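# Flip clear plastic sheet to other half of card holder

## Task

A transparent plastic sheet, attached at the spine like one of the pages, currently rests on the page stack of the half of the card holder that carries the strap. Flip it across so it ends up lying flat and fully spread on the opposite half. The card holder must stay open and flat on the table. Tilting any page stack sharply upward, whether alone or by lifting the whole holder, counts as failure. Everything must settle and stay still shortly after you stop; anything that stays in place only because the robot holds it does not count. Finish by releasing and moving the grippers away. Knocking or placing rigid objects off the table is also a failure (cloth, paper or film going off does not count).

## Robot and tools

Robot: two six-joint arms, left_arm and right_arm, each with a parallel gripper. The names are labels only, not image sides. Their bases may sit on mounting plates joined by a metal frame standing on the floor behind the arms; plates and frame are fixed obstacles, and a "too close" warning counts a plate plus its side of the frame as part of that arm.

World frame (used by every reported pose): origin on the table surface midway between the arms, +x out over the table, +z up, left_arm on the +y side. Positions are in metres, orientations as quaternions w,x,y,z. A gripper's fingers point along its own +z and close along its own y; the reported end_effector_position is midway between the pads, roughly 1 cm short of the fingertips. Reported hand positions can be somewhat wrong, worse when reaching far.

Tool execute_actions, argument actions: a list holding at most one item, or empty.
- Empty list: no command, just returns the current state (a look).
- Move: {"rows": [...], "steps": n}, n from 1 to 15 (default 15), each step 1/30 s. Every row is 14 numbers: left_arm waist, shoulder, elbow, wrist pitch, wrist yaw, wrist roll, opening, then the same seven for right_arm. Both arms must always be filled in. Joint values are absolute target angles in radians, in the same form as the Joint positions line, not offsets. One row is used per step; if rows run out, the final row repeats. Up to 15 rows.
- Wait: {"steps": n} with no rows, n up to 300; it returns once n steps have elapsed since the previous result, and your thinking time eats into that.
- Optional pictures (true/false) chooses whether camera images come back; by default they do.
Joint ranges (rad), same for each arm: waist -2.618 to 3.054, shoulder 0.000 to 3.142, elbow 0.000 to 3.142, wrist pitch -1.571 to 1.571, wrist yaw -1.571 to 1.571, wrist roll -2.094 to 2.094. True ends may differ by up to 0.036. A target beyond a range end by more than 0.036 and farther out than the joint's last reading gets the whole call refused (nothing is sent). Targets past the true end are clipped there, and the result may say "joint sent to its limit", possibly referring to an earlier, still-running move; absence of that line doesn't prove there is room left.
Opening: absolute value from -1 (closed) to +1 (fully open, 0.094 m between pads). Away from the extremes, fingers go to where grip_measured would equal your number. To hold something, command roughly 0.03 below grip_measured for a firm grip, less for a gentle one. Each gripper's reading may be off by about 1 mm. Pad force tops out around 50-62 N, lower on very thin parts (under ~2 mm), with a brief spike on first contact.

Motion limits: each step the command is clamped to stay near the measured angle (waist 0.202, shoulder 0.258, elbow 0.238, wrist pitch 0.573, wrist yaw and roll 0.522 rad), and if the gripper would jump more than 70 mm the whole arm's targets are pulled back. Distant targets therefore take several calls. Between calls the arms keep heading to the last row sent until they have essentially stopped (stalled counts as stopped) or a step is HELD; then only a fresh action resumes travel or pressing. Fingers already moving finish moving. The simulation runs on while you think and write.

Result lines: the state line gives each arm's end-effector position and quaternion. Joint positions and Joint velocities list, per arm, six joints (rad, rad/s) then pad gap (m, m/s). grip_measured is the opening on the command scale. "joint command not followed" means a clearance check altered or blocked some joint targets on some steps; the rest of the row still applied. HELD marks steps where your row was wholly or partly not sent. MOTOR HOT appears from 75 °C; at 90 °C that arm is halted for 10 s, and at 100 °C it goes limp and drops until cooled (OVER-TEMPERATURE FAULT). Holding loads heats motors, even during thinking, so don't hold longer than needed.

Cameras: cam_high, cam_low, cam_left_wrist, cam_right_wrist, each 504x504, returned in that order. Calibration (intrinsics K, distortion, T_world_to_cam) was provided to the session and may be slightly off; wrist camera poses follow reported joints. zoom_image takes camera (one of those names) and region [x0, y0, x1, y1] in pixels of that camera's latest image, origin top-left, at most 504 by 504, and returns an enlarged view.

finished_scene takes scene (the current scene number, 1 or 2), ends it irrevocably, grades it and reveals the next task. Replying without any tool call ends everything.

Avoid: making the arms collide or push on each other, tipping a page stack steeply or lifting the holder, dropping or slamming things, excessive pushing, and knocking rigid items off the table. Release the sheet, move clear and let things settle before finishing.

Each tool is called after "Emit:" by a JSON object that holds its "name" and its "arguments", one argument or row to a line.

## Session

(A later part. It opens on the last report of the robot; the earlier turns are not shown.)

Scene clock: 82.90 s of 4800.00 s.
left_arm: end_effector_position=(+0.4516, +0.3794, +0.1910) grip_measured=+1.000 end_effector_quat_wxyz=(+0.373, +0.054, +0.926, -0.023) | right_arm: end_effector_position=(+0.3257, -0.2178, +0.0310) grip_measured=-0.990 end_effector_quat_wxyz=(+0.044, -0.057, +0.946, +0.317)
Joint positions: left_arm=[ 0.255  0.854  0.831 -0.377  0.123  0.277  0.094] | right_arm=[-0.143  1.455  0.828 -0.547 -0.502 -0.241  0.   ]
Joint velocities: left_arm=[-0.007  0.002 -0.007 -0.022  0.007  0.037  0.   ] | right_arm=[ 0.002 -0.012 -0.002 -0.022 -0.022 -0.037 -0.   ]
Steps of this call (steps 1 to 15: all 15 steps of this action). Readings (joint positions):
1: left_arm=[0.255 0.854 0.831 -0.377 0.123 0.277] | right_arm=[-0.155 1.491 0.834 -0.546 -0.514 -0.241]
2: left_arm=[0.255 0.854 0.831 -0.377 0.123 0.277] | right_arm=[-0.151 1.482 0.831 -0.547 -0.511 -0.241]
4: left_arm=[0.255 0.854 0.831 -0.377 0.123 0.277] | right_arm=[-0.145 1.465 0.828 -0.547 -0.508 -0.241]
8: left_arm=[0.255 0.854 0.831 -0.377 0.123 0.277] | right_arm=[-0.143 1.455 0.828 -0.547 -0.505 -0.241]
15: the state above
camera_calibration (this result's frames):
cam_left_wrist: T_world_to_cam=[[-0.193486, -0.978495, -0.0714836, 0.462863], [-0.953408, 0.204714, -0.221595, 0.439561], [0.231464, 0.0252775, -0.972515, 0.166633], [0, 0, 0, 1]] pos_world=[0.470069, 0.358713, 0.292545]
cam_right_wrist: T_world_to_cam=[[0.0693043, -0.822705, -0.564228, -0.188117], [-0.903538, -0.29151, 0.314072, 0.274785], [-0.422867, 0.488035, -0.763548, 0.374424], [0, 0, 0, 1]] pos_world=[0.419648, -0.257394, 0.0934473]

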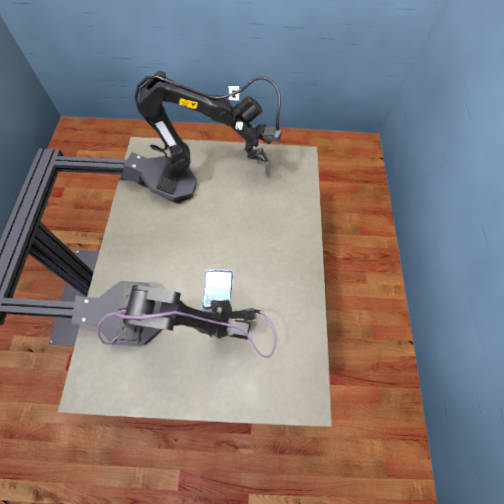

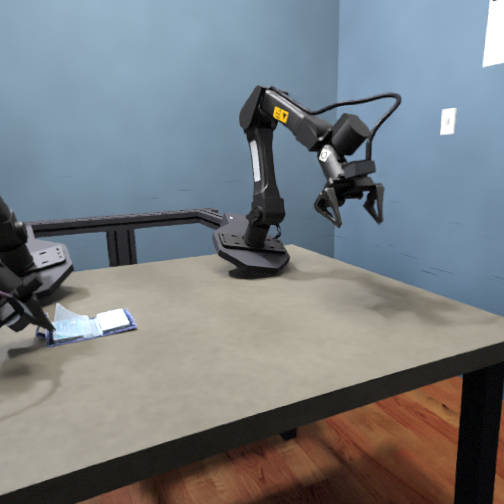

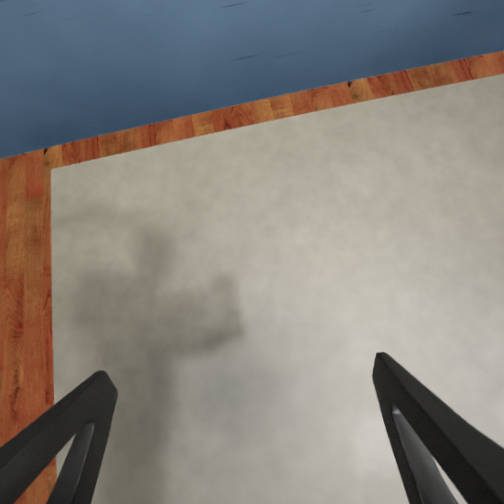

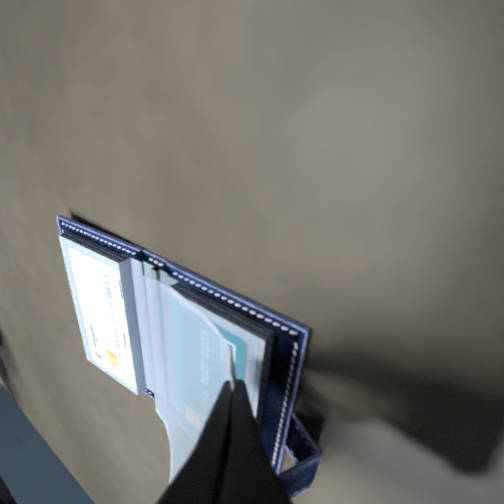

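Emit:
{"name": "execute_actions", "arguments": {
  "actions": [
    {"rows":[[0.255,0.854,0.831,-0.375,0.124,0.277,1,-0.08,1.43,0.85,-0.56,-0.44,-0.17,-1],[0.255,0.854,0.831,-0.375,0.124,0.277,1,-0.02,1.42,0.87,-0.59,-0.37,-0.09,-1],[0.255,0.854,0.831,-0.375,0.124,0.277,1,0.04,1.41,0.89,-0.61,-0.31,-0.02,-1],[0.255,0.854,0.831,-0.375,0.124,0.277,1,0.1,1.41,0.91,-0.63,-0.25,0.05,-1]]}
  ],
  "pictures": false
}}

Emit:
{"name": "execute_actions", "arguments": {
  "actions": [
    {"rows":[[0.255,0.854,0.831,-0.375,0.124,0.277,1,0.18,1.42,0.94,-0.66,-0.16,0.15,-1],[0.255,0.854,0.831,-0.375,0.124,0.277,1,0.26,1.42,0.97,-0.69,-0.08,0.25,-1],[0.255,0.854,0.831,-0.375,0.124,0.277,1,0.353,1.43,0.995,-0.717,0,0.35,-1]]}
  ]
}}

Scene clock: 93.50 s of 4800.00 s.
left_arm: end_effector_position=(+0.4516, +0.3794, +0.1910) grip_measured=+1.000 end_effector_quat_wxyz=(+0.373, +0.054, +0.926, -0.023) | right_arm: end_effector_position=(+0.3260, -0.1811, +0.0501) grip_measured=-0.990 end_effector_quat_wxyz=(+0.005, -0.040, +0.966, +0.255)
Joint positions: left_arm=[ 0.255  0.854  0.831 -0.377  0.123  0.277  0.094] | right_arm=[ 0.105  1.423  0.894 -0.615 -0.267  0.033  0.   ]
Joint velocities: left_arm=[0.002 0.012 0.002 0.022 0.007 0.037 0.   ] | right_arm=[-0.017 -0.007 -0.012 -0.066  0.022  0.11   0.   ]
Steps of this call (steps 1 to 15: the robot went on to your last target; steps 16 to 90: nothing new was sent; then 7.10 s passed at rest; steps 91 to 105: all 15 steps of this action). Readings (joint positions):
91: left_arm=[0.255 0.854 0.831 -0.377 0.123 0.277] | right_arm=[-0.136 1.455 0.828 -0.547 -0.491 -0.231]
92: left_arm=[0.255 0.854 0.831 -0.377 0.123 0.277] | right_arm=[-0.115 1.454 0.831 -0.550 -0.465 -0.207]
94: left_arm=[0.255 0.854 0.831 -0.377 0.123 0.277] | right_arm=[-0.025 1.448 0.850 -0.575 -0.393 -0.132]
98: left_arm=[0.255 0.854 0.831 -0.377 0.123 0.277] | right_arm=[0.107 1.429 0.891 -0.594 -0.323 -0.026]
105: the state above

Scene clock: 94.00 s of 4800.00 s.
left_arm: end_effector_position=(+0.4516, +0.3794, +0.1910) grip_measured=+1.000 end_effector_quat_wxyz=(+0.373, +0.054, +0.926, -0.023) | right_arm: end_effector_position=(+0.3251, -0.1471, +0.0749) grip_measured=-0.990 end_effector_quat_wxyz=(-0.003, -0.006, +0.983, +0.184)
Joint positions: left_arm=[ 0.255  0.854  0.831 -0.377  0.123  0.277  0.094] | right_arm=[ 0.357  1.423  0.981 -0.699 -0.019  0.333  0.   ]
Joint velocities: left_arm=[ 0.007  0.012 -0.002 -0.007  0.022  0.007  0.   ] | right_arm=[ 0.002 -0.017 -0.012 -0.007  0.037  0.095  0.   ]
Steps of this call (steps 1 to 15: all 15 steps of this action). Readings (joint positions):
1: left_arm=[0.255 0.854 0.831 -0.377 0.123 0.277] | right_arm=[0.113 1.423 0.897 -0.621 -0.249 0.051]
2: left_arm=[0.255 0.854 0.831 -0.377 0.123 0.277] | right_arm=[0.139 1.423 0.906 -0.635 -0.212 0.085]
4: left_arm=[0.255 0.854 0.831 -0.377 0.123 0.277] | right_arm=[0.247 1.423 0.940 -0.667 -0.129 0.177]
8: left_arm=[0.255 0.854 0.831 -0.377 0.123 0.277] | right_arm=[0.362 1.423 0.981 -0.674 -0.073 0.276]
15: the state above
camera_calibration (this result's frames):
cam_left_wrist: T_world_to_cam=[[-0.193486, -0.978495, -0.0714836, 0.462863], [-0.953408, 0.204714, -0.221595, 0.439561], [0.231464, 0.0252775, -0.972515, 0.166633], [0, 0, 0, 1]] pos_world=[0.470069, 0.358713, 0.292545]
cam_right_wrist: T_world_to_cam=[[-0.0537171, -0.94652, -0.318142, -0.101773], [-0.877482, -0.107319, 0.467448, 0.288183], [-0.476592, 0.304274, -0.824789, 0.368223], [0, 0, 0, 1]] pos_world=[0.4229, -0.177443, 0.136617]

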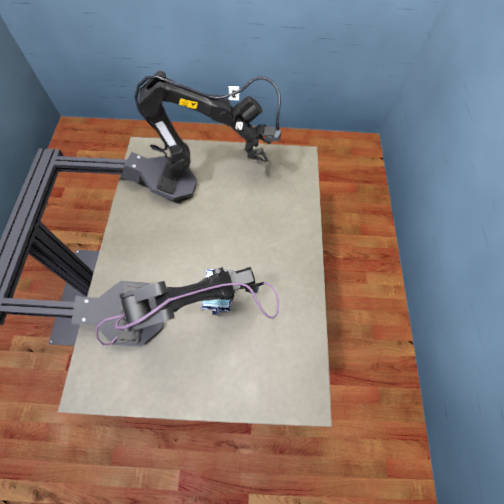

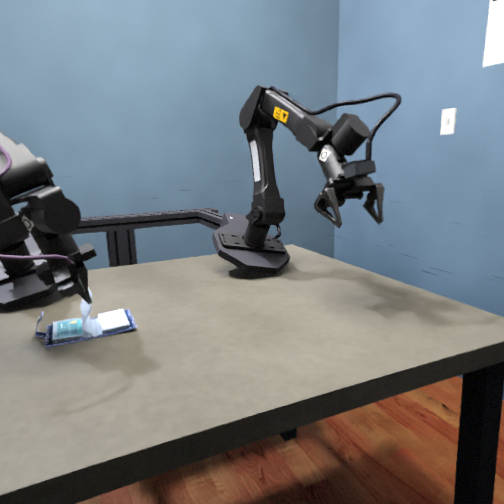

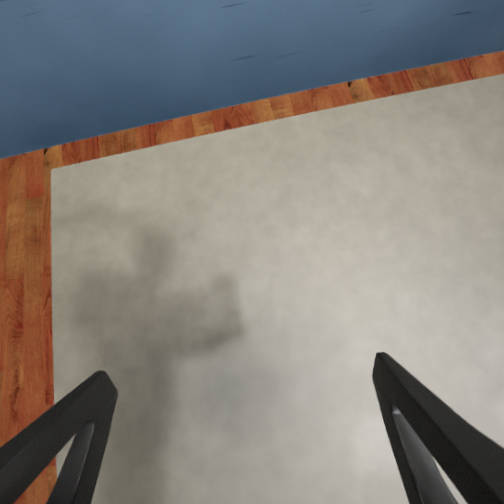

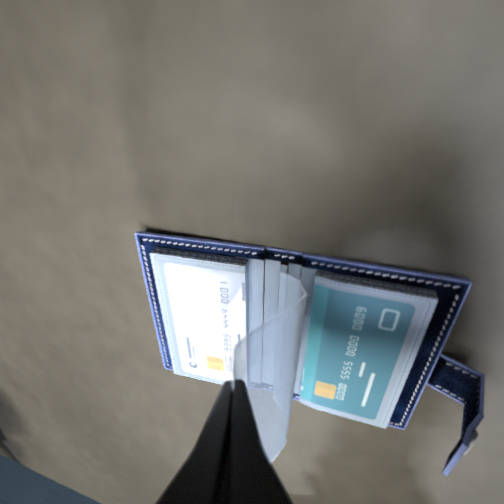

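Emit:
{"name": "execute_actions", "arguments": {
  "actions": [
    {"rows":[[0.255,0.854,0.831,-0.375,0.124,0.277,1,0.42,1.47,0.995,-0.67,0.12,0.45,-1],[0.255,0.854,0.831,-0.375,0.124,0.277,1,0.47,1.5,0.995,-0.63,0.2,0.53,-1],[0.255,0.854,0.831,-0.375,0.124,0.277,1,0.52,1.53,0.995,-0.59,0.27,0.6,-1],[0.255,0.854,0.831,-0.375,0.124,0.277,1,0.57,1.56,1,-0.56,0.31,0.63,-1],[0.255,0.854,0.831,-0.375,0.124,0.277,1,0.64,1.6,1.01,-0.55,0.31,0.63,-1]]}
  ]
}}

Emit:
{"name": "execute_actions", "arguments": {
  "actions": [
    {"rows":[[0.255,0.854,0.831,-0.375,0.124,0.277,1,0.66,1.6,1.01,-0.55,0.31,0.63,-0.4]]}
  ]
}}

Scene clock: 101.20 s of 4800.00 s.
left_arm: end_effector_position=(+0.4516, +0.3794, +0.1910) grip_measured=+1.000 end_effector_quat_wxyz=(+0.373, +0.054, +0.926, -0.023) | right_arm: end_effector_position=(+0.3135, -0.0872, +0.0511) grip_measured=-0.990 end_effector_quat_wxyz=(+0.035, +0.008, +0.994, +0.101)
Joint positions: left_arm=[ 0.255  0.854  0.831 -0.377  0.123  0.277  0.094] | right_arm=[ 0.642  1.606  0.99  -0.567  0.282  0.612  0.   ]
Joint velocities: left_arm=[ 0.002  0.002 -0.012 -0.022 -0.095 -0.007  0.   ] | right_arm=[-0.007 -0.002  0.012 -0.007  0.125  0.081  0.   ]
Steps of this call (steps 1 to 30: the robot went on to your last target; steps 31 to 90: nothing new was sent; then 3.70 s passed at rest; steps 91 to 105: all 15 steps of this action). Readings (joint positions):
91: left_arm=[0.255 0.854 0.831 -0.377 0.123 0.277] | right_arm=[0.363 1.425 0.981 -0.703 0.011 0.361]
92: left_arm=[0.255 0.854 0.831 -0.377 0.123 0.277] | right_arm=[0.383 1.433 0.981 -0.695 0.048 0.390]
94: left_arm=[0.255 0.854 0.831 -0.377 0.123 0.277] | right_arm=[0.460 1.471 0.981 -0.657 0.137 0.467]
98: left_arm=[0.255 0.854 0.831 -0.377 0.123 0.277] | right_arm=[0.632 1.588 0.990 -0.586 0.229 0.560]
105: the state above
camera_calibration (this result's frames):
cam_left_wrist: T_world_to_cam=[[-0.193486, -0.978495, -0.0714836, 0.462863], [-0.953408, 0.204714, -0.221595, 0.439561], [0.231464, 0.0252775, -0.972515, 0.166633], [0, 0, 0, 1]] pos_world=[0.470069, 0.358713, 0.292545]
cam_right_wrist: T_world_to_cam=[[-0.0751986, -0.98412, -0.160787, -0.057831], [-0.910573, 0.002046, 0.413343, 0.31829], [-0.40645, 0.177491, -0.896267, 0.295409], [0, 0, 0, 1]] pos_world=[0.405547, -0.109997, 0.123904]

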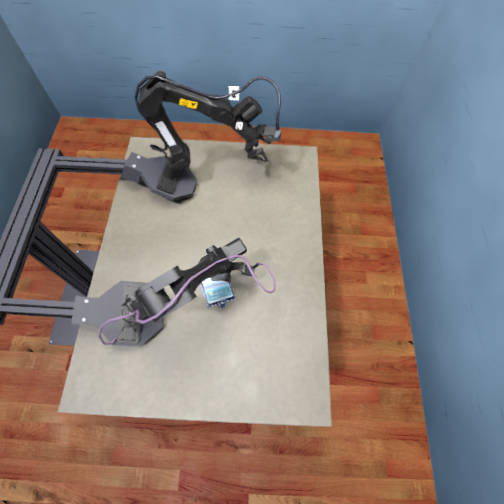

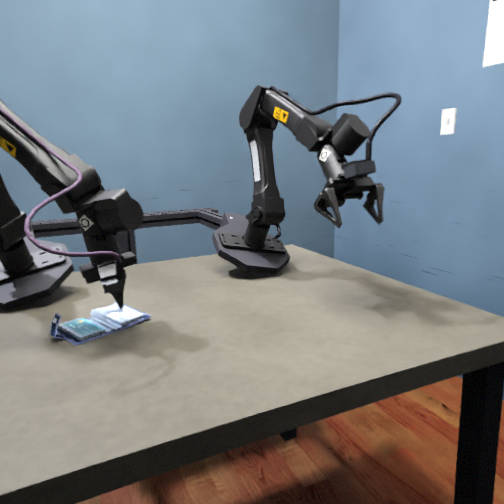

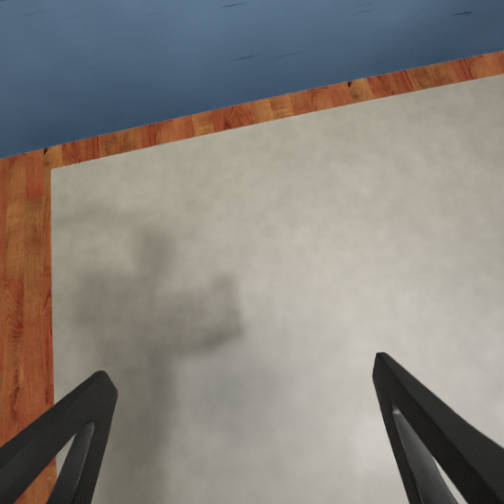

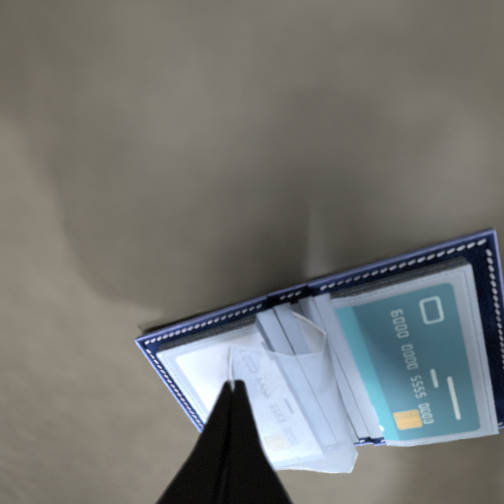

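Scene clock: 101.70 s of 4800.00 s.
left_arm: end_effector_position=(+0.4516, +0.3794, +0.1910) grip_measured=+1.000 end_effector_quat_wxyz=(+0.373, +0.054, +0.926, -0.023) | right_arm: end_effector_position=(+0.3161, -0.0861, +0.0521) grip_measured=-0.402 end_effector_quat_wxyz=(+0.043, +0.014, +0.994, +0.099)
Joint positions: left_arm=[ 0.255  0.854  0.831 -0.377  0.123  0.277  0.094] | right_arm=[ 0.649  1.606  0.99  -0.557  0.298  0.626  0.028]
Joint velocities: left_arm=[ 0.012 -0.012  0.002 -0.022 -0.066 -0.022  0.   ] | right_arm=[ 0.007 -0.002 -0.002 -0.007 -0.007  0.022 -0.001]
Steps of this call (steps 1 to 15: all 15 steps of this action). Readings (joint positions):
1: left_arm=[0.255 0.854 0.831 -0.377 0.123 0.277] | right_arm=[0.643 1.606 0.990 -0.565 0.286 0.615]
2: left_arm=[0.255 0.854 0.831 -0.377 0.123 0.277] | right_arm=[0.644 1.606 0.990 -0.564 0.289 0.618]
4: left_arm=[0.255 0.854 0.831 -0.377 0.123 0.277] | right_arm=[0.647 1.606 0.990 -0.561 0.293 0.621]
8: left_arm=[0.255 0.854 0.831 -0.377 0.123 0.277] | right_arm=[0.649 1.606 0.990 -0.558 0.296 0.624]
15: the state above
camera_calibration (this result's frames):
cam_left_wrist: T_world_to_cam=[[-0.193486, -0.978495, -0.0714836, 0.462863], [-0.953408, 0.204714, -0.221595, 0.439561], [0.231464, 0.0252775, -0.972515, 0.166633], [0, 0, 0, 1]] pos_world=[0.470069, 0.358713, 0.292545]
cam_right_wrist: T_world_to_cam=[[-0.0868469, -0.983489, -0.158767, -0.0527813], [-0.916534, 0.0164226, 0.39962, 0.324068], [-0.390415, 0.180221, -0.902827, 0.292689], [0, 0, 0, 1]] pos_world=[0.406706, -0.109981, 0.126364]

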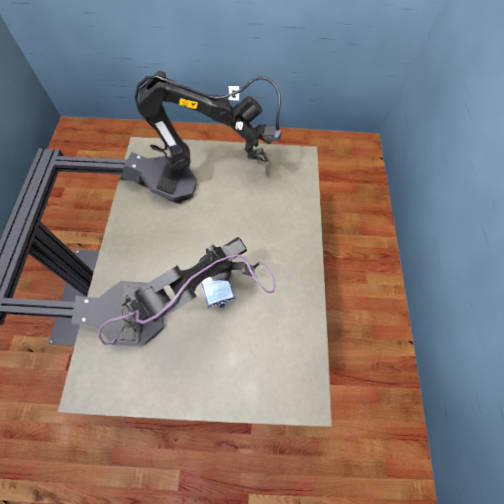

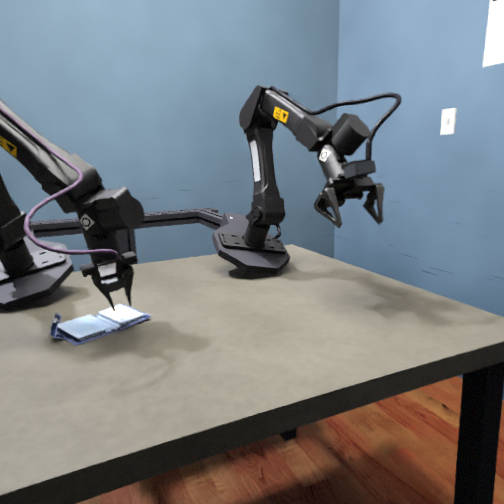

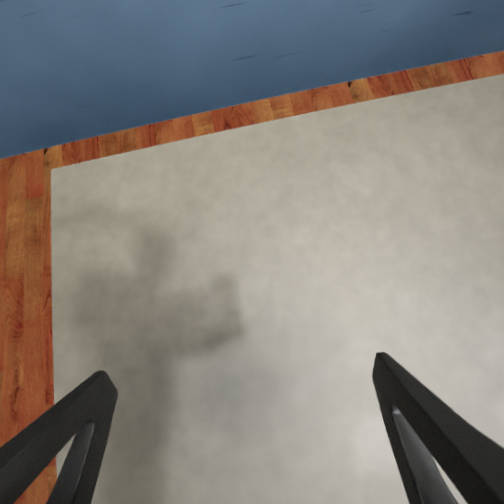

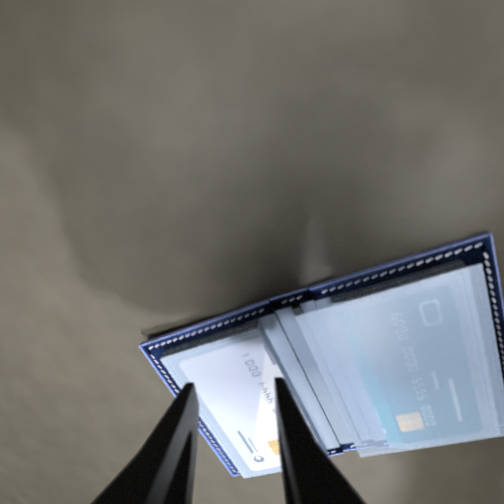

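Emit:
{"name": "execute_actions", "arguments": {
  "actions": [
    {"rows":[[-0.6,1.2,0.8,-0.1,0,0,-1,0.2,1.45,0.95,-0.54,-0.5,-0.45,-0.7]]}
  ],
  "pictures": false
}}

Emit:
{"name": "execute_actions", "arguments": {
  "actions": [
    {"rows":[[-1.04,1.75,0.712,0.206,0,0,-1,-0.054,1.55,0.92,-0.54,-0.5,-0.45,-0.7]]}
  ],
  "pictures": false
}}

Emit:
{"name": "execute_actions", "arguments": {
  "actions": [
    {"steps":15}
  ]
}}

Scene clock: 121.47 s of 4800.00 s.
left_arm: end_effector_position=(+0.3988, +0.0896, +0.1631) grip_measured=-0.996 end_effector_quat_wxyz=(+0.295, +0.237, +0.877, -0.297) | right_arm: end_effector_position=(+0.3529, -0.1243, +0.0868) grip_measured=-0.698 end_effector_quat_wxyz=(+0.125, -0.271, +0.891, +0.343)
Joint positions: left_arm=[-0.599  1.229  0.788 -0.131  0.015  0.02   0.   ] | right_arm=[ 0.192  1.454  0.963 -0.531 -0.447 -0.372  0.014]
Joint velocities: left_arm=[-0.398 -0.061  0.002  0.154  0.051 -0.095  0.001] | right_arm=[-0.002 -0.012  0.007 -0.007 -0.3   -0.505 -0.   ]
Steps of this call (steps 1 to 15: the robot went on to your last target; steps 16 to 90: nothing new was sent; then 16.27 s passed at rest; steps 91 to 105: all 15 steps of this action). Readings (joint positions):
91: left_arm=[0.231 0.873 0.829 -0.355 0.097 0.245] | right_arm=[0.626 1.593 0.986 -0.552 0.225 0.555]
92: left_arm=[0.179 0.921 0.829 -0.298 0.072 0.204] | right_arm=[0.576 1.566 0.973 -0.548 0.110 0.454]
94: left_arm=[0.069 1.052 0.829 -0.221 0.046 0.146] | right_arm=[0.434 1.504 0.963 -0.551 -0.087 0.260]
98: left_arm=[-0.191 1.228 0.800 -0.166 0.007 0.063] | right_arm=[0.198 1.454 0.963 -0.529 -0.312 -0.112]
105: the state above

Scene clock: 121.97 s of 4800.00 s.
left_arm: end_effector_position=(+0.2023, -0.0385, +0.0596) grip_measured=-0.996 end_effector_quat_wxyz=(+0.135, +0.451, +0.815, -0.339) | right_arm: end_effector_position=(+0.3513, -0.1960, +0.0301) grip_measured=-0.698 end_effector_quat_wxyz=(+0.081, -0.187, +0.927, +0.315)
Joint positions: left_arm=[-1.043  1.778  0.7    0.143  0.     0.006  0.   ] | right_arm=[-0.061  1.545  0.932 -0.536 -0.481 -0.437  0.014]
Joint velocities: left_arm=[ 0.066 -0.002  0.007  0.227 -0.051 -0.051 -0.001] | right_arm=[ 0.007 -0.002  0.002  0.037 -0.095  0.022 -0.   ]
Steps of this call (steps 1 to 15: all 15 steps of this action). Readings (joint positions):
1: left_arm=[-0.622 1.244 0.782 -0.100 0.004 0.017] | right_arm=[0.172 1.460 0.961 -0.531 -0.469 -0.388]
2: left_arm=[-0.658 1.282 0.781 -0.043 -0.006 0.014] | right_arm=[0.125 1.473 0.961 -0.530 -0.487 -0.401]
4: left_arm=[-0.743 1.391 0.779 0.036 -0.009 0.011] | right_arm=[0.003 1.512 0.958 -0.524 -0.487 -0.415]
8: left_arm=[-0.902 1.617 0.755 0.109 -0.013 0.009] | right_arm=[-0.076 1.545 0.934 -0.529 -0.472 -0.427]
15: the state above

Scene clock: 122.47 s of 4800.00 s.
left_arm: end_effector_position=(+0.2111, -0.0439, +0.0639) grip_measured=-0.996 end_effector_quat_wxyz=(+0.154, +0.440, +0.815, -0.345) | right_arm: end_effector_position=(+0.3513, -0.1959, +0.0302) grip_measured=-0.698 end_effector_quat_wxyz=(+0.082, -0.188, +0.926, +0.316)
Joint positions: left_arm=[-1.037  1.778  0.7    0.186 -0.006  0.004  0.   ] | right_arm=[-0.061  1.545  0.932 -0.536 -0.483 -0.44   0.014]
Joint velocities: left_arm=[ 0.002 -0.017 -0.002 -0.051 -0.007 -0.022 -0.   ] | right_arm=[ 0.007 -0.022 -0.017 -0.066 -0.051 -0.051 -0.   ]
Steps of this call (steps 1 to 15: the robot went on to your last target). Readings (joint positions):
1: left_arm=[-1.041 1.778 0.700 0.153 -0.001 0.006] | right_arm=[-0.061 1.545 0.932 -0.536 -0.482 -0.438]
2: left_arm=[-1.039 1.778 0.700 0.162 -0.002 0.005] | right_arm=[-0.061 1.545 0.932 -0.536 -0.482 -0.438]
4: left_arm=[-1.037 1.778 0.700 0.172 -0.004 0.005] | right_arm=[-0.061 1.545 0.932 -0.536 -0.482 -0.439]
8: left_arm=[-1.037 1.778 0.700 0.182 -0.005 0.004] | right_arm=[-0.061 1.545 0.932 -0.536 -0.483 -0.440]
15: the state above
camera_calibration (this result's frames):
cam_left_wrist: T_world_to_cam=[[-0.878001, -0.308181, 0.366251, 0.138944], [-0.380775, 0.91334, -0.144292, 0.174035], [-0.290043, -0.266148, -0.919261, 0.20328], [0, 0, 0, 1]] pos_world=[0.247221, -0.0620302, 0.161091]
cam_right_wrist: T_world_to_cam=[[0.338787, -0.774589, -0.534074, -0.258437], [-0.852833, -0.492558, 0.173386, 0.251609], [-0.397365, 0.396735, -0.827467, 0.349005], [0, 0, 0, 1]] pos_world=[0.440818, -0.214713, 0.107141]

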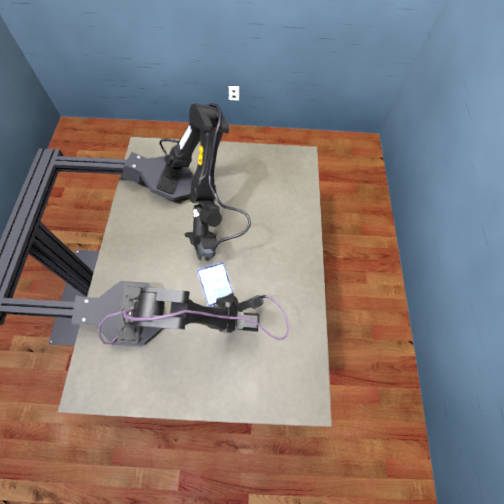

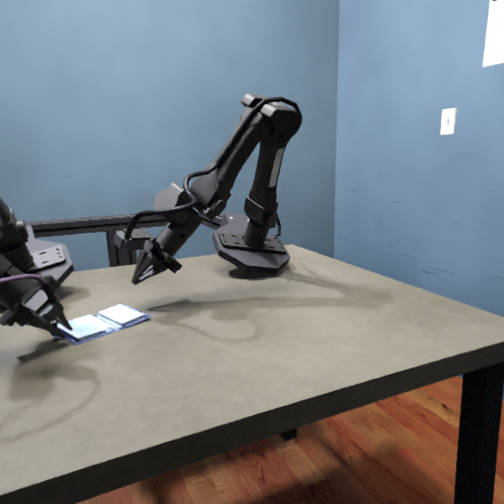

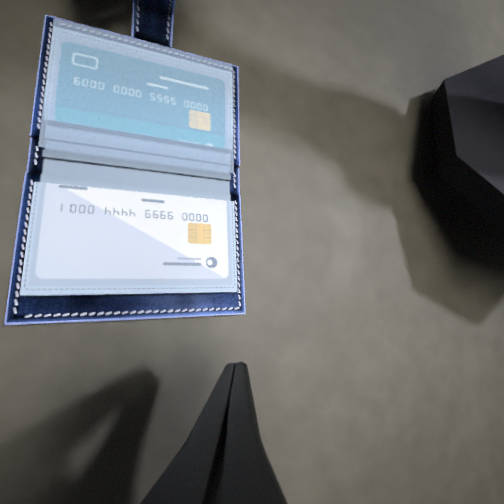

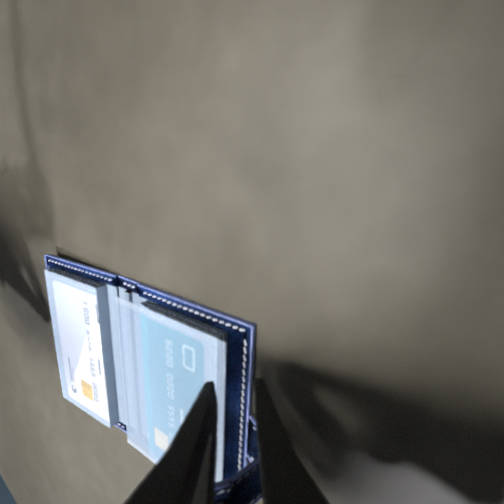

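Emit:
{"name": "execute_actions", "arguments": {
  "actions": [
    {"rows":[[-0.99,1.99,0.875,0.2,0,0,-1,-0.04,1.605,0.93,-0.54,-0.5,-0.45,-0.7]]}
  ]
}}

Emit:
{"name": "zoom_image", "arguments": {
  "camera": "cam_low",
  "region": [30,280,170,360]
}}

Scene clock: 134.50 s of 4800.00 s.
left_arm: end_effector_position=(+0.2285, -0.0687, +0.0184) grip_measured=-0.996 end_effector_quat_wxyz=(+0.129, +0.428, +0.835, -0.321) | right_arm: end_effector_position=(+0.3433, -0.1888, +0.0191) grip_measured=-0.698 end_effector_quat_wxyz=(+0.061, -0.191, +0.925, +0.324)
Joint positions: left_arm=[-0.98   2.001  0.857  0.194 -0.006  0.003  0.   ] | right_arm=[-0.048  1.591  0.932 -0.534 -0.483 -0.44   0.014]
Joint velocities: left_arm=[-0.012 -0.007 -0.012  0.037  0.081 -0.022  0.   ] | right_arm=[ 0.007 -0.012 -0.002 -0.037 -0.051  0.022 -0.   ]
Steps of this call (steps 1 to 15: the robot went on to your last target; steps 16 to 90: nothing new was sent; then 8.53 s passed at rest; steps 91 to 105: all 15 steps of this action). Readings (joint positions):
91: left_arm=[-1.033 1.800 0.720 0.178 -0.003 0.003] | right_arm=[-0.060 1.549 0.932 -0.536 -0.483 -0.440]
92: left_arm=[-1.023 1.856 0.769 0.178 -0.002 0.003] | right_arm=[-0.058 1.555 0.932 -0.534 -0.483 -0.440]
94: left_arm=[-0.998 1.960 0.845 0.198 -0.003 0.003] | right_arm=[-0.052 1.575 0.932 -0.534 -0.483 -0.440]
98: left_arm=[-0.979 2.001 0.857 0.194 -0.006 0.003] | right_arm=[-0.048 1.591 0.932 -0.534 -0.483 -0.440]
105: the state above
camera_calibration (this result's frames):
cam_left_wrist: T_world_to_cam=[[-0.856498, -0.358021, 0.371795, 0.154874], [-0.409373, 0.909914, -0.06686, 0.201623], [-0.314364, -0.209468, -0.925904, 0.16954], [0, 0, 0, 1]] pos_world=[0.268486, -0.0924982, 0.112877]
cam_right_wrist: T_world_to_cam=[[0.332645, -0.763911, -0.552981, -0.251738], [-0.835088, -0.511041, 0.203628, 0.240052], [-0.438149, 0.394052, -0.807928, 0.346963], [0, 0, 0, 1]] pos_world=[0.436225, -0.206351, 0.0922337]

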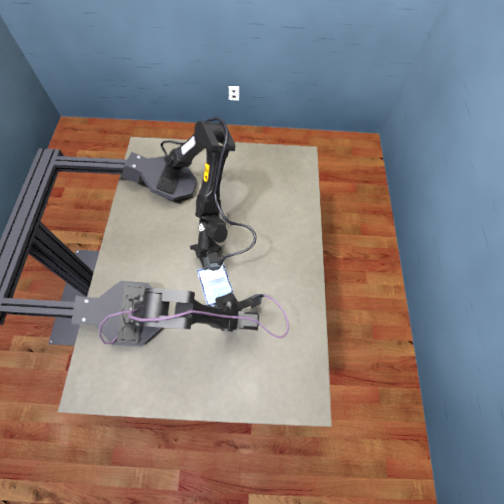

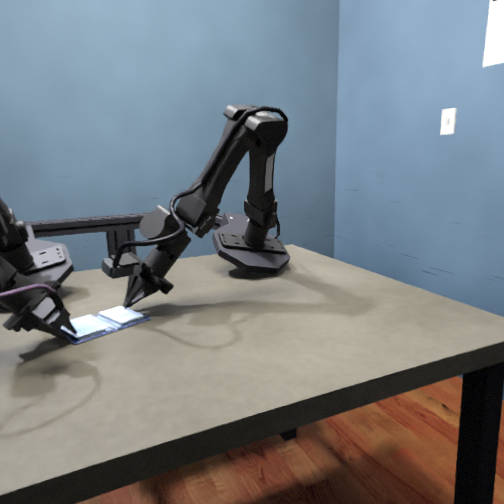

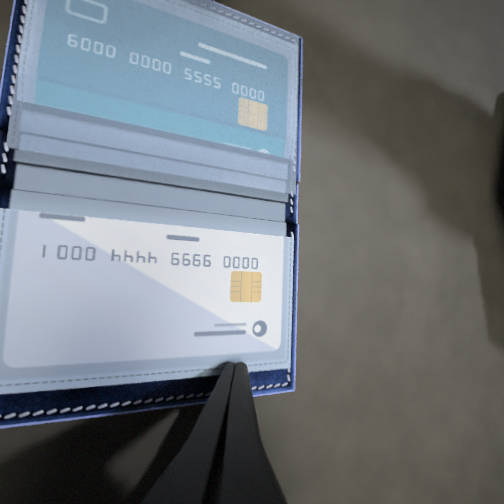

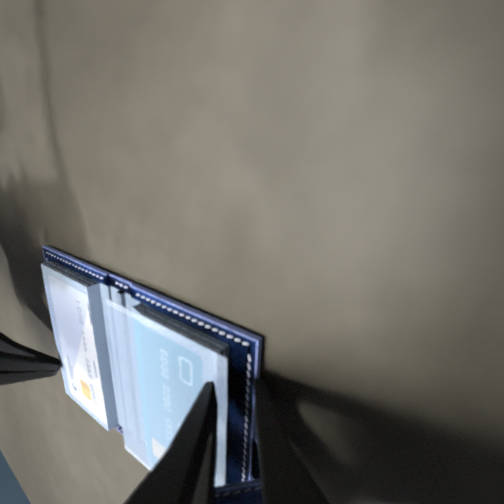

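Region (30, 280, 170, 360) of cam_low's 504x504 image, scaled by 3.600, with more detail than that image has; it fills the top 288 rows of this view, and the rest is white.

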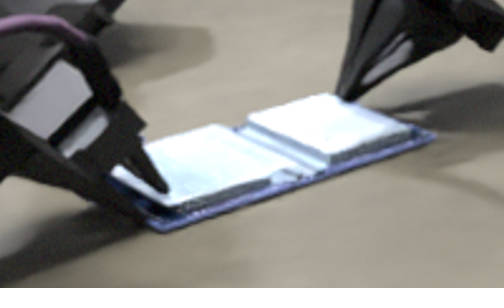

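Left will land on the rim; roll it first. Right advances.

Emit:
{"name": "execute_actions", "arguments": {
  "actions": [
    {"rows":[[-0.98,1.99,0.875,0.2,0,1.7,-1,-0.012,1.605,0.93,-0.54,-0.5,-0.45,-0.7]]}
  ],
  "pictures": false
}}

Emit:
{"name": "execute_actions", "arguments": {
  "actions": [
    {"steps":15}
  ],
  "pictures": false
}}

Emit:
{"name": "execute_actions", "arguments": {
  "actions": [
    {"rows":[[-0.98,2.05,0.875,0.2,0,1.7,-1,-0.012,1.63,0.93,-0.54,-0.5,-0.45,-0.7]]}
  ]
}}

Emit:
{"name": "zoom_image", "arguments": {
  "camera": "cam_low",
  "region": [30,280,170,360]
}}

Scene clock: 141.33 s of 4800.00 s.
left_arm: end_effector_position=(+0.2263, -0.0667, +0.0169) grip_measured=-0.996 end_effector_quat_wxyz=(+0.300, +0.868, +0.359, -0.164) | right_arm: end_effector_position=(+0.3458, -0.1838, +0.0198) grip_measured=-0.698 end_effector_quat_wxyz=(+0.068, -0.201, +0.923, +0.321)
Joint positions: left_arm=[-0.979  2.001  0.857  0.18  -0.002  1.409  0.   ] | right_arm=[-0.029  1.591  0.932 -0.516 -0.473 -0.441  0.014]
Joint velocities: left_arm=[-0.017 -0.012 -0.002 -0.022 -0.066  1.971 -0.   ] | right_arm=[-0.007 -0.007 -0.012 -0.066  0.066 -0.051 -0.   ]
Steps of this call (steps 1 to 15: the robot went on to your last target; steps 16 to 90: nothing new was sent; then 3.33 s passed at rest; steps 91 to 105: all 15 steps of this action). Readings (joint positions):
91: left_arm=[-0.979 2.001 0.857 0.194 -0.005 0.072] | right_arm=[-0.046 1.591 0.932 -0.533 -0.482 -0.440]
92: left_arm=[-0.979 2.001 0.857 0.192 -0.004 0.171] | right_arm=[-0.042 1.591 0.932 -0.531 -0.478 -0.440]
94: left_arm=[-0.979 2.001 0.857 0.187 -0.002 0.365] | right_arm=[-0.033 1.591 0.932 -0.523 -0.474 -0.440]
98: left_arm=[-0.979 2.001 0.857 0.183 -0.002 0.756] | right_arm=[-0.029 1.591 0.932 -0.516 -0.473 -0.441]
105: the state above

Scene clock: 141.83 s of 4800.00 s.
left_arm: end_effector_position=(+0.2263, -0.0663, +0.0166) grip_measured=-0.996 end_effector_quat_wxyz=(+0.319, +0.910, +0.235, -0.120) | right_arm: end_effector_position=(+0.3458, -0.1837, +0.0198) grip_measured=-0.698 end_effector_quat_wxyz=(+0.068, -0.201, +0.923, +0.321)
Joint positions: left_arm=[-0.979  2.001  0.857  0.179 -0.004  1.688  0.   ] | right_arm=[-0.028  1.591  0.932 -0.516 -0.473 -0.441  0.014]
Joint velocities: left_arm=[-0.012 -0.007  0.002 -0.051  0.022  0.022  0.   ] | right_arm=[-0.002 -0.012 -0.022  0.037  0.007  0.081  0.   ]
Steps of this call (steps 1 to 15: the robot went on to your last target). Readings (joint positions):
1: left_arm=[-0.979 2.001 0.857 0.180 -0.002 1.467] | right_arm=[-0.028 1.591 0.932 -0.516 -0.473 -0.441]
2: left_arm=[-0.979 2.001 0.857 0.180 -0.002 1.514] | right_arm=[-0.028 1.591 0.932 -0.516 -0.473 -0.441]
4: left_arm=[-0.979 2.001 0.857 0.180 -0.002 1.581] | right_arm=[-0.028 1.591 0.932 -0.516 -0.473 -0.441]
8: left_arm=[-0.979 2.001 0.857 0.180 -0.003 1.651] | right_arm=[-0.028 1.591 0.932 -0.516 -0.473 -0.441]
15: the state above

Scene clock: 142.33 s of 4800.00 s.
left_arm: end_effector_position=(+0.2229, -0.0682, +0.0127) grip_measured=-0.997 end_effector_quat_wxyz=(+0.321, +0.911, +0.229, -0.123) | right_arm: end_effector_position=(+0.3451, -0.1833, +0.0178) grip_measured=-0.698 end_effector_quat_wxyz=(+0.065, -0.201, +0.923, +0.321)
Joint positions: left_arm=[-0.979  2.019  0.857  0.195  0.005  1.698  0.   ] | right_arm=[-0.028  1.598  0.932 -0.514 -0.472 -0.441  0.014]
Joint velocities: left_arm=[-0.002 -0.007 -0.007  0.095 -0.051  0.037 -0.001] | right_arm=[ 0.012  0.012 -0.002 -0.037 -0.037 -0.007  0.   ]
Steps of this call (steps 1 to 15: all 15 steps of this action). Readings (joint positions):
1: left_arm=[-0.979 2.005 0.857 0.180 -0.004 1.690] | right_arm=[-0.028 1.592 0.932 -0.516 -0.473 -0.441]
2: left_arm=[-0.979 2.013 0.857 0.185 -0.004 1.692] | right_arm=[-0.028 1.594 0.932 -0.515 -0.473 -0.441]
4: left_arm=[-0.979 2.019 0.857 0.194 0.003 1.695] | right_arm=[-0.028 1.598 0.932 -0.514 -0.472 -0.441]
8: left_arm=[-0.979 2.019 0.857 0.195 0.005 1.697] | right_arm=[-0.028 1.598 0.932 -0.514 -0.472 -0.441]
15: the state above
camera_calibration (this result's frames):
cam_left_wrist: T_world_to_cam=[[-0.401315, 0.721964, -0.563661, 0.136435], [0.823211, 0.554112, 0.123623, -0.103015], [0.401583, -0.4144, -0.816703, -0.0123841], [0, 0, 0, 1]] pos_world=[0.14453, -0.0465513, 0.0795241]
cam_right_wrist: T_world_to_cam=[[0.354333, -0.759797, -0.545121, -0.255692], [-0.829688, -0.524342, 0.191531, 0.240562], [-0.431355, 0.384414, -0.816186, 0.340576], [0, 0, 0, 1]] pos_world=[0.437101, -0.19906, 0.0925148]

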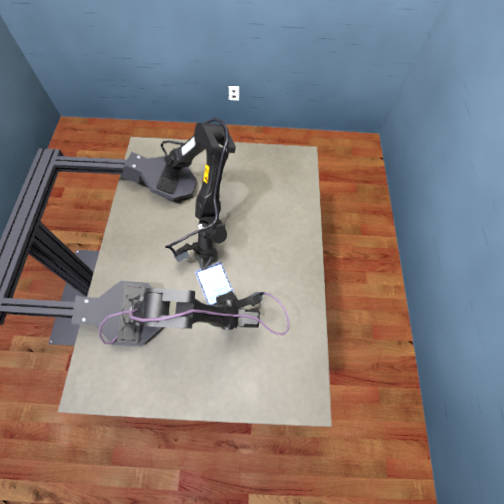

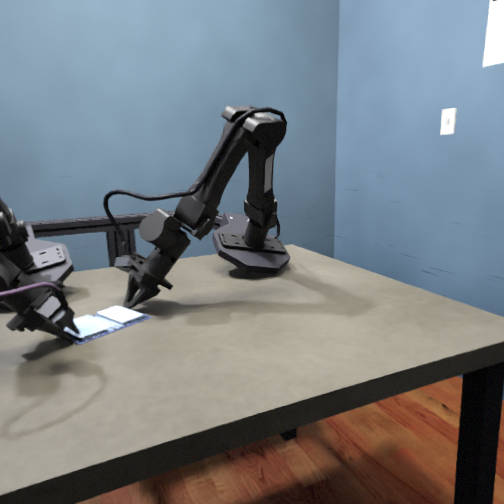

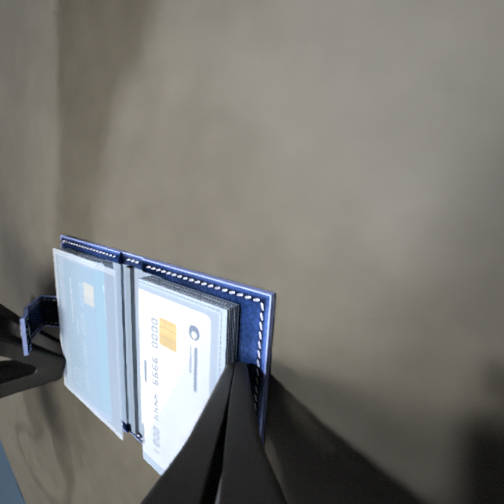

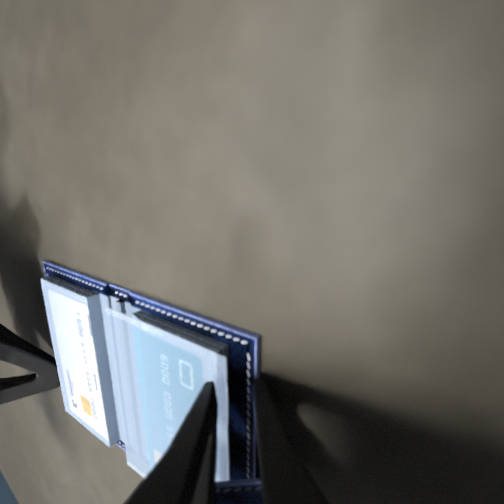

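Region (30, 280, 170, 360) of cam_low's 504x504 image, scaled by 3.600, with more detail than that image has; it fills the top 288 rows of this view, and the rest is white.

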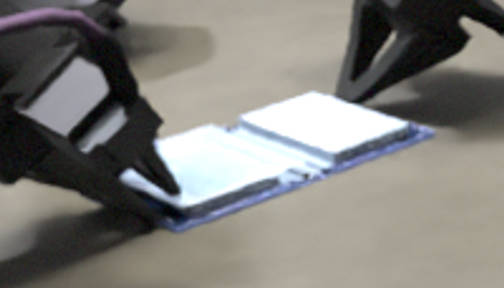

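Lower finger caught the cover edge. Raise, advance, lower.

Emit:
{"name": "execute_actions", "arguments": {
  "actions": [
    {"rows":[[-0.98,2.05,0.875,0.2,0,1.7,-1,-0.012,1.565,0.93,-0.54,-0.5,-0.5,-0.7]]}
  ],
  "pictures": false
}}

Emit:
{"name": "execute_actions", "arguments": {
  "actions": [
    {"rows":[[-0.98,2.05,0.875,0.2,0,1.7,-1,-0.012,1.625,0.93,-0.54,-0.5,-0.5,-0.7]]}
  ]
}}

Scene clock: 146.40 s of 4800.00 s.
left_arm: end_effector_position=(+0.2229, -0.0698, +0.0128) grip_measured=-0.997 end_effector_quat_wxyz=(+0.324, +0.910, +0.229, -0.124) | right_arm: end_effector_position=(+0.3477, -0.1830, +0.0231) grip_measured=-0.698 end_effector_quat_wxyz=(+0.081, -0.226, +0.917, +0.319)
Joint positions: left_arm=[-0.979  2.023  0.857  0.205  0.009  1.699  0.   ] | right_arm=[-0.024  1.581  0.932 -0.515 -0.473 -0.488  0.014]
Joint velocities: left_arm=[-0.007 -0.002 -0.002  0.022  0.066  0.037 -0.   ] | right_arm=[-0.022 -0.002  0.007 -0.037  0.037 -0.022  0.   ]
Steps of this call (steps 1 to 15: the robot went on to your last target; steps 16 to 90: nothing new was sent; then 0.57 s passed at rest; steps 91 to 105: all 15 steps of this action). Readings (joint positions):
91: left_arm=[-0.979 2.019 0.857 0.195 0.005 1.699] | right_arm=[-0.028 1.596 0.932 -0.514 -0.472 -0.448]
92: left_arm=[-0.979 2.019 0.857 0.196 0.006 1.699] | right_arm=[-0.028 1.592 0.932 -0.514 -0.472 -0.456]
94: left_arm=[-0.979 2.021 0.857 0.201 0.007 1.699] | right_arm=[-0.026 1.584 0.932 -0.515 -0.473 -0.468]
98: left_arm=[-0.979 2.023 0.857 0.205 0.009 1.699] | right_arm=[-0.024 1.581 0.932 -0.515 -0.473 -0.481]
105: the state above

Scene clock: 146.90 s of 4800.00 s.
left_arm: end_effector_position=(+0.2228, -0.0698, +0.0128) grip_measured=-0.997 end_effector_quat_wxyz=(+0.324, +0.910, +0.229, -0.124) | right_arm: end_effector_position=(+0.3471, -0.1827, +0.0182) grip_measured=-0.698 end_effector_quat_wxyz=(+0.078, -0.227, +0.917, +0.318)
Joint positions: left_arm=[-0.979  2.023  0.857  0.205  0.01   1.699  0.   ] | right_arm=[-0.024  1.597  0.932 -0.505 -0.469 -0.491  0.014]
Joint velocities: left_arm=[ 0.002 -0.012  0.007 -0.022  0.007  0.022 -0.001] | right_arm=[-0.007 -0.007  0.007 -0.066  0.007  0.007 -0.   ]
Steps of this call (steps 1 to 15: all 15 steps of this action). Readings (joint positions):
1: left_arm=[-0.979 2.023 0.857 0.205 0.009 1.699] | right_arm=[-0.024 1.582 0.932 -0.515 -0.473 -0.489]
2: left_arm=[-0.979 2.023 0.857 0.205 0.009 1.699] | right_arm=[-0.024 1.585 0.932 -0.514 -0.473 -0.489]
4: left_arm=[-0.979 2.023 0.857 0.205 0.010 1.699] | right_arm=[-0.024 1.594 0.932 -0.508 -0.470 -0.490]
8: left_arm=[-0.979 2.023 0.857 0.205 0.010 1.699] | right_arm=[-0.024 1.597 0.932 -0.505 -0.469 -0.491]
15: the state above
camera_calibration (this result's frames):
cam_left_wrist: T_world_to_cam=[[-0.401471, 0.717575, -0.569128, 0.137402], [0.823135, 0.555167, 0.119321, -0.101878], [0.401583, -0.420566, -0.813545, -0.0134301], [0, 0, 0, 1]] pos_world=[0.144416, -0.0476848, 0.0794294]
cam_right_wrist: T_world_to_cam=[[0.406931, -0.745207, -0.528275, -0.271588], [-0.815017, -0.557359, 0.158425, 0.231897], [-0.412498, 0.366085, -0.834163, 0.331931], [0, 0, 0, 1]] pos_world=[0.436439, -0.194654, 0.0966733]

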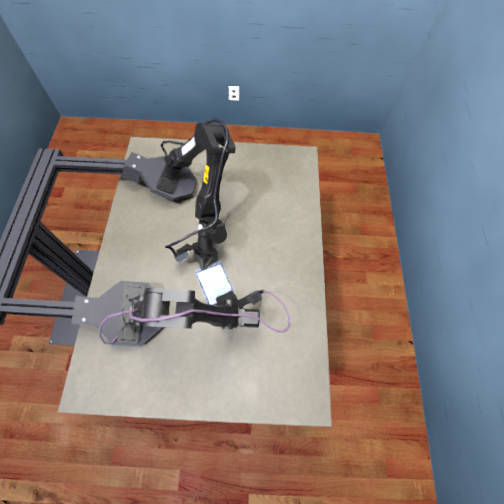

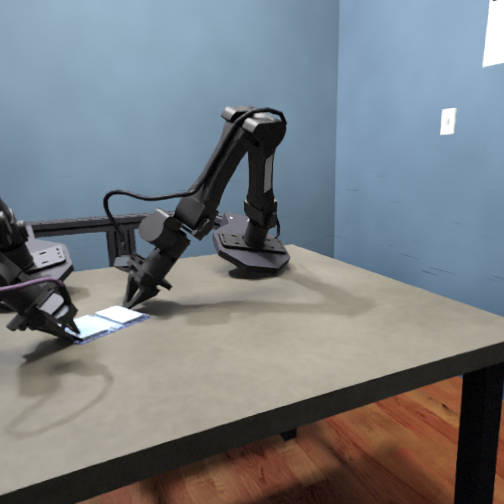

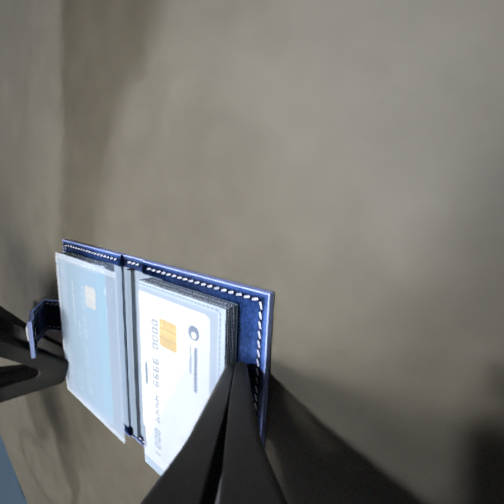

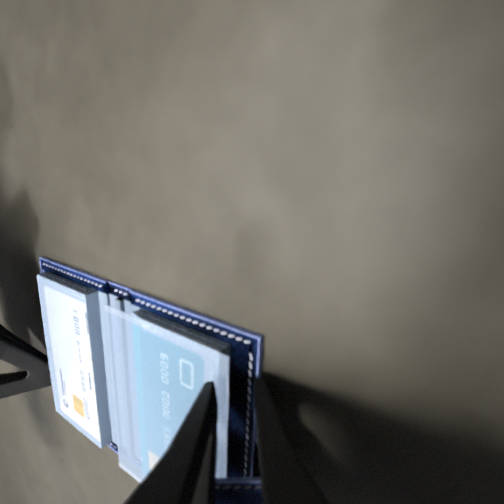

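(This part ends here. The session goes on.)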